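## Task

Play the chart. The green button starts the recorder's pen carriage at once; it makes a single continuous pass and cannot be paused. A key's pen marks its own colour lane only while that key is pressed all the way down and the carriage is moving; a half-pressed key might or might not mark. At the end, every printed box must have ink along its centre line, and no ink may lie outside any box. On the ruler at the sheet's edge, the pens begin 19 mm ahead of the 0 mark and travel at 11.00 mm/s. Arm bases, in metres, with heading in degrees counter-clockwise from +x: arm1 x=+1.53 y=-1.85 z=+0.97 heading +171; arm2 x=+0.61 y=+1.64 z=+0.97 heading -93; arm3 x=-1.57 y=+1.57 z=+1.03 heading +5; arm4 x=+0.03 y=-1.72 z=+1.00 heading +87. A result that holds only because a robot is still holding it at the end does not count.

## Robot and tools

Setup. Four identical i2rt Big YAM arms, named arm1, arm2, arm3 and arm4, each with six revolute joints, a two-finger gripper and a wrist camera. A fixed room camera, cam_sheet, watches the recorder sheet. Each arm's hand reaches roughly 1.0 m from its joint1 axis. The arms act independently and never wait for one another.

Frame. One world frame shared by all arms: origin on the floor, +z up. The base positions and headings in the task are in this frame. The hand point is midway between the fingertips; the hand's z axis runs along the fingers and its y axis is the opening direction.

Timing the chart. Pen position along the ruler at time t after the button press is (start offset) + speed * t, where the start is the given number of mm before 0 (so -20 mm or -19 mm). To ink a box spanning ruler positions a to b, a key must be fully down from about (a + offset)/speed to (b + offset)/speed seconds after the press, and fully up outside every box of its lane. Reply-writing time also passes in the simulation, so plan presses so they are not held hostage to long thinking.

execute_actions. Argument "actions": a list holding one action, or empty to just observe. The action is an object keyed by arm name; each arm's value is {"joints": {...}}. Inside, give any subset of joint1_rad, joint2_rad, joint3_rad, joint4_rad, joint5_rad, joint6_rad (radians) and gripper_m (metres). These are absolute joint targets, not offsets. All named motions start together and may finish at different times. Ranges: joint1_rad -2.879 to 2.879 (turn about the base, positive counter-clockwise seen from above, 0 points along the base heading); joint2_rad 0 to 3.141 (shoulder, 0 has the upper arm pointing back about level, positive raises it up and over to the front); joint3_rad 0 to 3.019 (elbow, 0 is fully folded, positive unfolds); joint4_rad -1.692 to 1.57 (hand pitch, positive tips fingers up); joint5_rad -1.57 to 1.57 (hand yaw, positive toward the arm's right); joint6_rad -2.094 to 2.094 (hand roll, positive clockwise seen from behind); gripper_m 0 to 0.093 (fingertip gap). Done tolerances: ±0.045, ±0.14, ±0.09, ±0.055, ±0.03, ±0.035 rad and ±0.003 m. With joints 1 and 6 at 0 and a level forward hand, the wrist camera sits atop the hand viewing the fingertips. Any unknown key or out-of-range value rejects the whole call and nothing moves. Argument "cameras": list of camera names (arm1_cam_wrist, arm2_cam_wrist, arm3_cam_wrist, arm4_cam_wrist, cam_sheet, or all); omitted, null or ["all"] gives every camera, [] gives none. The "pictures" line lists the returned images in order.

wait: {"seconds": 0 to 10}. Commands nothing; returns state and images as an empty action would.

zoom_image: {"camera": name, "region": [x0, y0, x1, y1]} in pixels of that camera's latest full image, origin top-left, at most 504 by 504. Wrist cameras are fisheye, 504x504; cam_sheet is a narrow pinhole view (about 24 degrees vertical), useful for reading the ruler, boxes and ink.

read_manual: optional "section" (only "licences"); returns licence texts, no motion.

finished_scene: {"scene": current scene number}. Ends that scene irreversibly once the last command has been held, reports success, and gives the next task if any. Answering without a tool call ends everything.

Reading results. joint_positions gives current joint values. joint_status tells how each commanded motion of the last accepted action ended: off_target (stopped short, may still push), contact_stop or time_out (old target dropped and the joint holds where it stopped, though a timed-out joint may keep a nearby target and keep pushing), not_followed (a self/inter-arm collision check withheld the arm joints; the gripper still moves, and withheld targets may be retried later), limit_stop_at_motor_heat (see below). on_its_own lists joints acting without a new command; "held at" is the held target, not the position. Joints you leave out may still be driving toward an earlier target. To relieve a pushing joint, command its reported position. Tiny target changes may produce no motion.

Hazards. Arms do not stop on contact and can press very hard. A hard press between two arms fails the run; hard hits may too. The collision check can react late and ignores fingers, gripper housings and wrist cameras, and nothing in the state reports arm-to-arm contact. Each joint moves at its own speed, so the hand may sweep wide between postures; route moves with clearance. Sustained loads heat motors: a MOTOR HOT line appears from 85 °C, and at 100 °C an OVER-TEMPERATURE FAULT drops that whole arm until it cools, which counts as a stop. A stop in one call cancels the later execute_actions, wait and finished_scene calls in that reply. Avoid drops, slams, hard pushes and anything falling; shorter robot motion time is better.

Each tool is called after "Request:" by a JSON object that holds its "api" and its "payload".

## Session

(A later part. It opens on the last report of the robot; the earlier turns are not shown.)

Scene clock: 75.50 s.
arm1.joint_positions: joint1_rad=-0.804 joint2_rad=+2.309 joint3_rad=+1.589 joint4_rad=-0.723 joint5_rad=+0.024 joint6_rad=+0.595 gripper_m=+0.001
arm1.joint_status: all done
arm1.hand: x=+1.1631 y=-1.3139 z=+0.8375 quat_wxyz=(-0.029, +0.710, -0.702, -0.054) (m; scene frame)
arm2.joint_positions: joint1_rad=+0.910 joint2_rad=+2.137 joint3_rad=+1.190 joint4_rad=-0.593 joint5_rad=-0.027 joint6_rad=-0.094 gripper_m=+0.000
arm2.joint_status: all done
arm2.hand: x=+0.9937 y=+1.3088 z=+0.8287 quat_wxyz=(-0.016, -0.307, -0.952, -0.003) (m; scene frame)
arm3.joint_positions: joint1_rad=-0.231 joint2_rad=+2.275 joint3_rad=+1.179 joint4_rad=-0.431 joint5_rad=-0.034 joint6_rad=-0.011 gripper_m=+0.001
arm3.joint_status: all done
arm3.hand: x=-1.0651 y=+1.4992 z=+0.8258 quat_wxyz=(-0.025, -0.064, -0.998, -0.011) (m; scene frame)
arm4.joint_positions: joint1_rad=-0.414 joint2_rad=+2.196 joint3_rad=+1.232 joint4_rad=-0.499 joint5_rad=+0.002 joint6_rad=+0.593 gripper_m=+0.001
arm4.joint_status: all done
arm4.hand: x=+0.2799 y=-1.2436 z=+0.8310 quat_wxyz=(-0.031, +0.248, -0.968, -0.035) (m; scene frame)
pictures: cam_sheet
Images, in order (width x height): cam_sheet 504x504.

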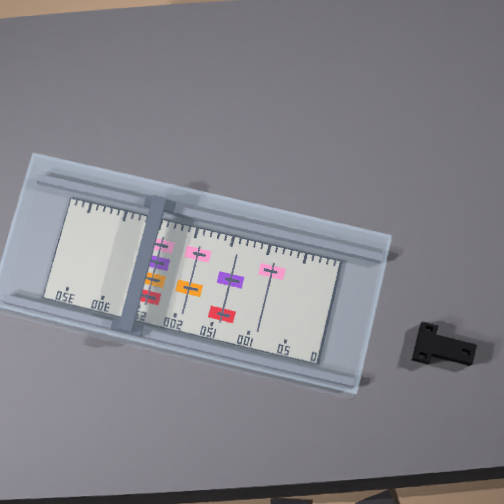

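Request:
{"api": "execute_actions", "payload": {"actions": [], "cameras": ["cam_sheet"]}}

Request:
{"api": "zoom_image", "payload": {"camera": "cam_sheet", "region": [90, 190, 310, 350]}}

Scene clock: 76.20 s.
arm1.joint_positions: joint1_rad=-0.804 joint2_rad=+2.309 joint3_rad=+1.589 joint4_rad=-0.723 joint5_rad=+0.024 joint6_rad=+0.595 gripper_m=+0.001
arm1.joint_status: all done
arm1.hand: x=+1.1631 y=-1.3139 z=+0.8375 quat_wxyz=(-0.029, +0.710, -0.702, -0.054) (m; scene frame)
arm2.joint_positions: joint1_rad=+0.910 joint2_rad=+2.137 joint3_rad=+1.190 joint4_rad=-0.593 joint5_rad=-0.027 joint6_rad=-0.094 gripper_m=+0.000
arm2.joint_status: all done
arm2.hand: x=+0.9937 y=+1.3088 z=+0.8287 quat_wxyz=(-0.016, -0.307, -0.952, -0.003) (m; scene frame)
arm3.joint_positions: joint1_rad=-0.231 joint2_rad=+2.275 joint3_rad=+1.179 joint4_rad=-0.431 joint5_rad=-0.034 joint6_rad=-0.011 gripper_m=+0.001
arm3.joint_status: all done
arm3.hand: x=-1.0651 y=+1.4992 z=+0.8258 quat_wxyz=(-0.025, -0.064, -0.998, -0.011) (m; scene frame)
arm4.joint_positions: joint1_rad=-0.414 joint2_rad=+2.196 joint3_rad=+1.232 joint4_rad=-0.499 joint5_rad=+0.002 joint6_rad=+0.593 gripper_m=+0.001
arm4.joint_status: all done
arm4.hand: x=+0.2799 y=-1.2436 z=+0.8310 quat_wxyz=(-0.031, +0.248, -0.968, -0.035) (m; scene frame)
pictures: cam_sheet
Images, in order (width x height): cam_sheet 504x504.

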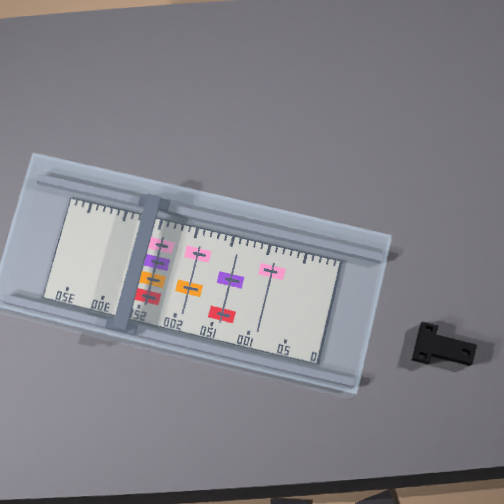

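Region (90, 190, 310, 350) of cam_sheet's 504x504 image, scaled by 2.291, with more detail than that image has; it fills the top 367 rows of this view, and the rest is white.

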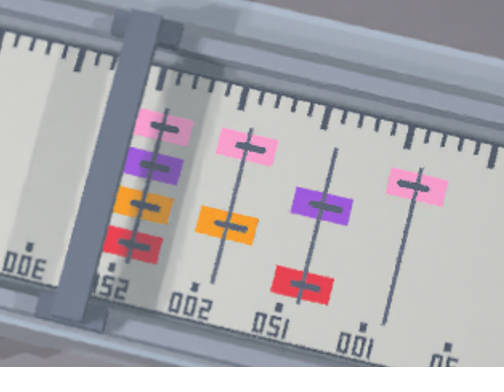

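Request:
{"api": "wait", "payload": {"seconds": 10}}

Scene clock: 86.77 s.
arm1.joint_positions: joint1_rad=-0.804 joint2_rad=+2.309 joint3_rad=+1.589 joint4_rad=-0.723 joint5_rad=+0.024 joint6_rad=+0.595 gripper_m=+0.001
arm1.joint_status: all done
arm1.hand: x=+1.1631 y=-1.3139 z=+0.8375 quat_wxyz=(-0.029, +0.710, -0.702, -0.054) (m; scene frame)
arm2.joint_positions: joint1_rad=+0.910 joint2_rad=+2.137 joint3_rad=+1.190 joint4_rad=-0.593 joint5_rad=-0.027 joint6_rad=-0.094 gripper_m=+0.000
arm2.joint_status: all done
arm2.hand: x=+0.9937 y=+1.3088 z=+0.8287 quat_wxyz=(-0.016, -0.307, -0.952, -0.003) (m; scene frame)
arm3.joint_positions: joint1_rad=-0.231 joint2_rad=+2.275 joint3_rad=+1.179 joint4_rad=-0.431 joint5_rad=-0.034 joint6_rad=-0.011 gripper_m=+0.001
arm3.joint_status: all done
arm3.hand: x=-1.0651 y=+1.4992 z=+0.8258 quat_wxyz=(-0.025, -0.064, -0.998, -0.011) (m; scene frame)
arm4.joint_positions: joint1_rad=-0.414 joint2_rad=+2.196 joint3_rad=+1.232 joint4_rad=-0.499 joint5_rad=+0.002 joint6_rad=+0.593 gripper_m=+0.001
arm4.joint_status: all done
arm4.hand: x=+0.2799 y=-1.2436 z=+0.8310 quat_wxyz=(-0.031, +0.248, -0.968, -0.035) (m; scene frame)
wait: 10.00 s; at rest from the start
pictures: arm1_cam_wrist, arm2_cam_wrist, arm3_cam_wrist, arm4_cam_wrist, cam_sheet
Images, in order (width x height): arm1_cam_wrist 504x504, arm2_cam_wrist 504x504, arm3_cam_wrist 504x504, arm4_cam_wrist 504x504, cam_sheet 504x504.

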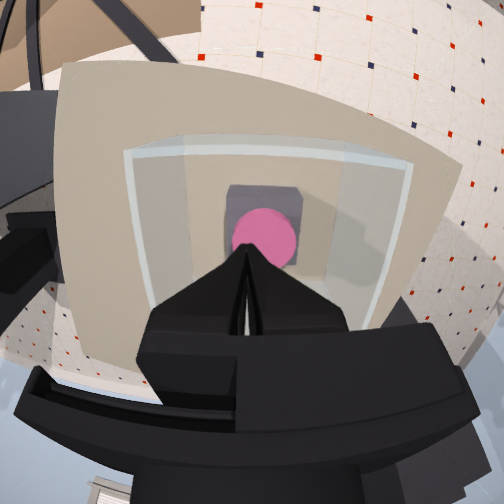

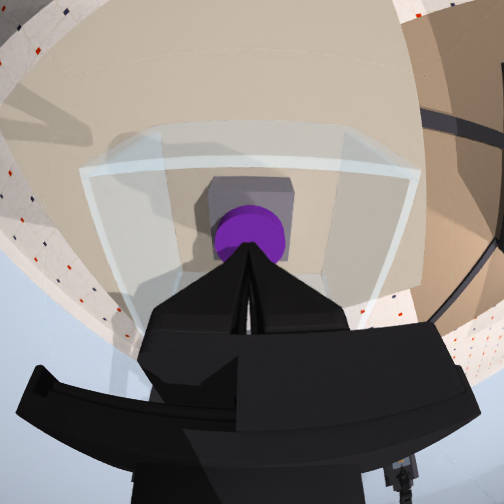

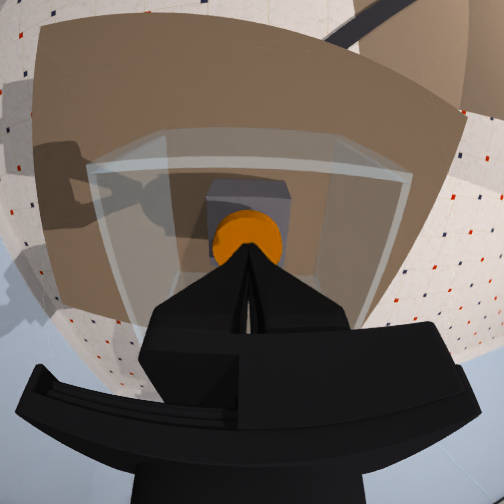

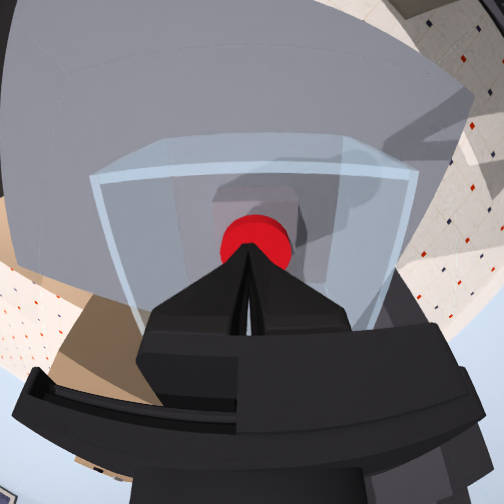

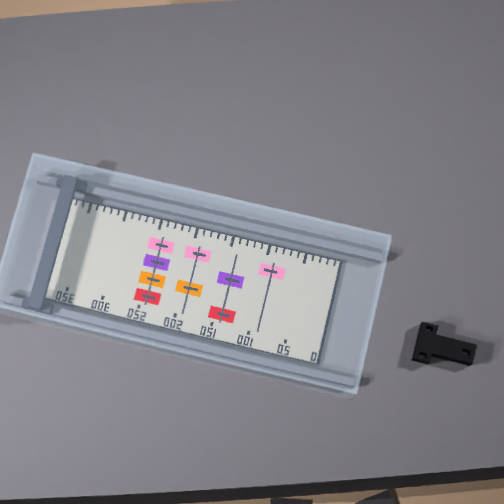

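Request:
{"api": "wait", "payload": {"seconds": 3}}

Request:
{"api": "finished_scene", "payload": {"scene": 2}}

Scene clock: 90.03 s.
arm1.joint_positions: joint1_rad=-0.804 joint2_rad=+2.309 joint3_rad=+1.589 joint4_rad=-0.723 joint5_rad=+0.024 joint6_rad=+0.595 gripper_m=+0.001
arm1.joint_status: all done
arm1.hand: x=+1.1631 y=-1.3139 z=+0.8375 quat_wxyz=(-0.029, +0.710, -0.702, -0.054) (m; scene frame)
arm2.joint_positions: joint1_rad=+0.910 joint2_rad=+2.137 joint3_rad=+1.190 joint4_rad=-0.593 joint5_rad=-0.027 joint6_rad=-0.094 gripper_m=+0.000
arm2.joint_status: all done
arm2.hand: x=+0.9937 y=+1.3088 z=+0.8287 quat_wxyz=(-0.016, -0.307, -0.952, -0.003) (m; scene frame)
arm3.joint_positions: joint1_rad=-0.231 joint2_rad=+2.275 joint3_rad=+1.179 joint4_rad=-0.431 joint5_rad=-0.034 joint6_rad=-0.011 gripper_m=+0.001
arm3.joint_status: all done
arm3.hand: x=-1.0651 y=+1.4992 z=+0.8258 quat_wxyz=(-0.025, -0.064, -0.998, -0.011) (m; scene frame)
arm4.joint_positions: joint1_rad=-0.414 joint2_rad=+2.196 joint3_rad=+1.232 joint4_rad=-0.499 joint5_rad=+0.002 joint6_rad=+0.593 gripper_m=+0.001
arm4.joint_status: all done
arm4.hand: x=+0.2799 y=-1.2436 z=+0.8310 quat_wxyz=(-0.031, +0.248, -0.968, -0.035) (m; scene frame)
wait: 3.00 s; at rest from the start
pictures: arm1_cam_wrist, arm2_cam_wrist, arm3_cam_wrist, arm4_cam_wrist, cam_sheet
Images, in order (width x height): arm1_cam_wrist 504x504, arm2_cam_wrist 504x504, arm3_cam_wrist 504x504, arm4_cam_wrist 504x504, cam_sheet 504x504.

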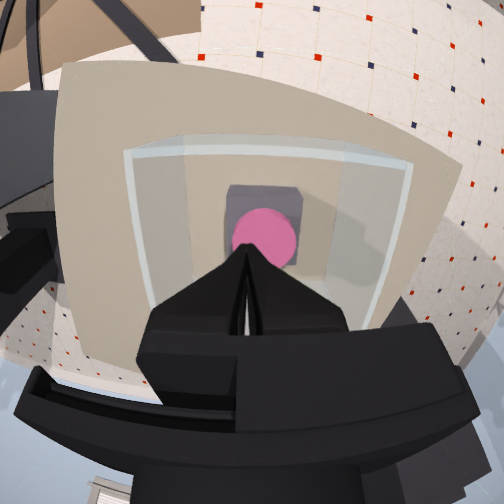

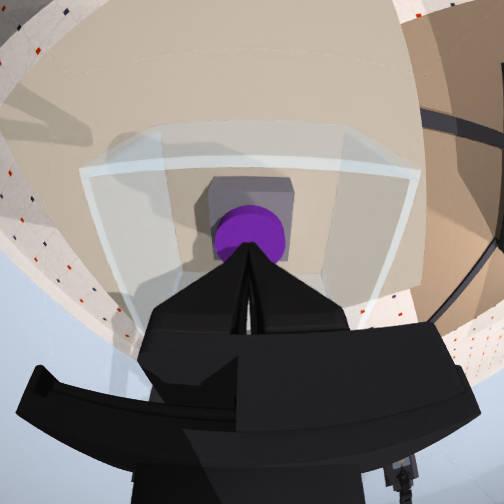

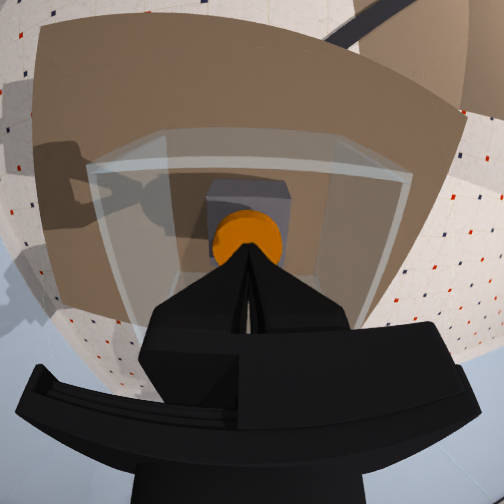

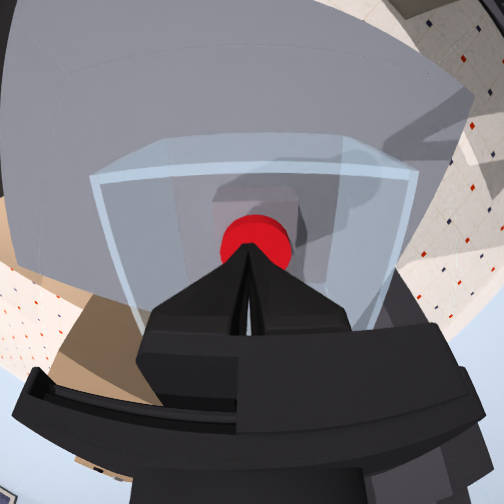

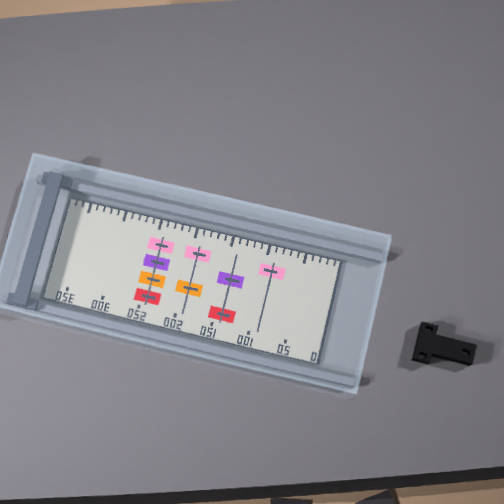

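The scene is finished: the task was done.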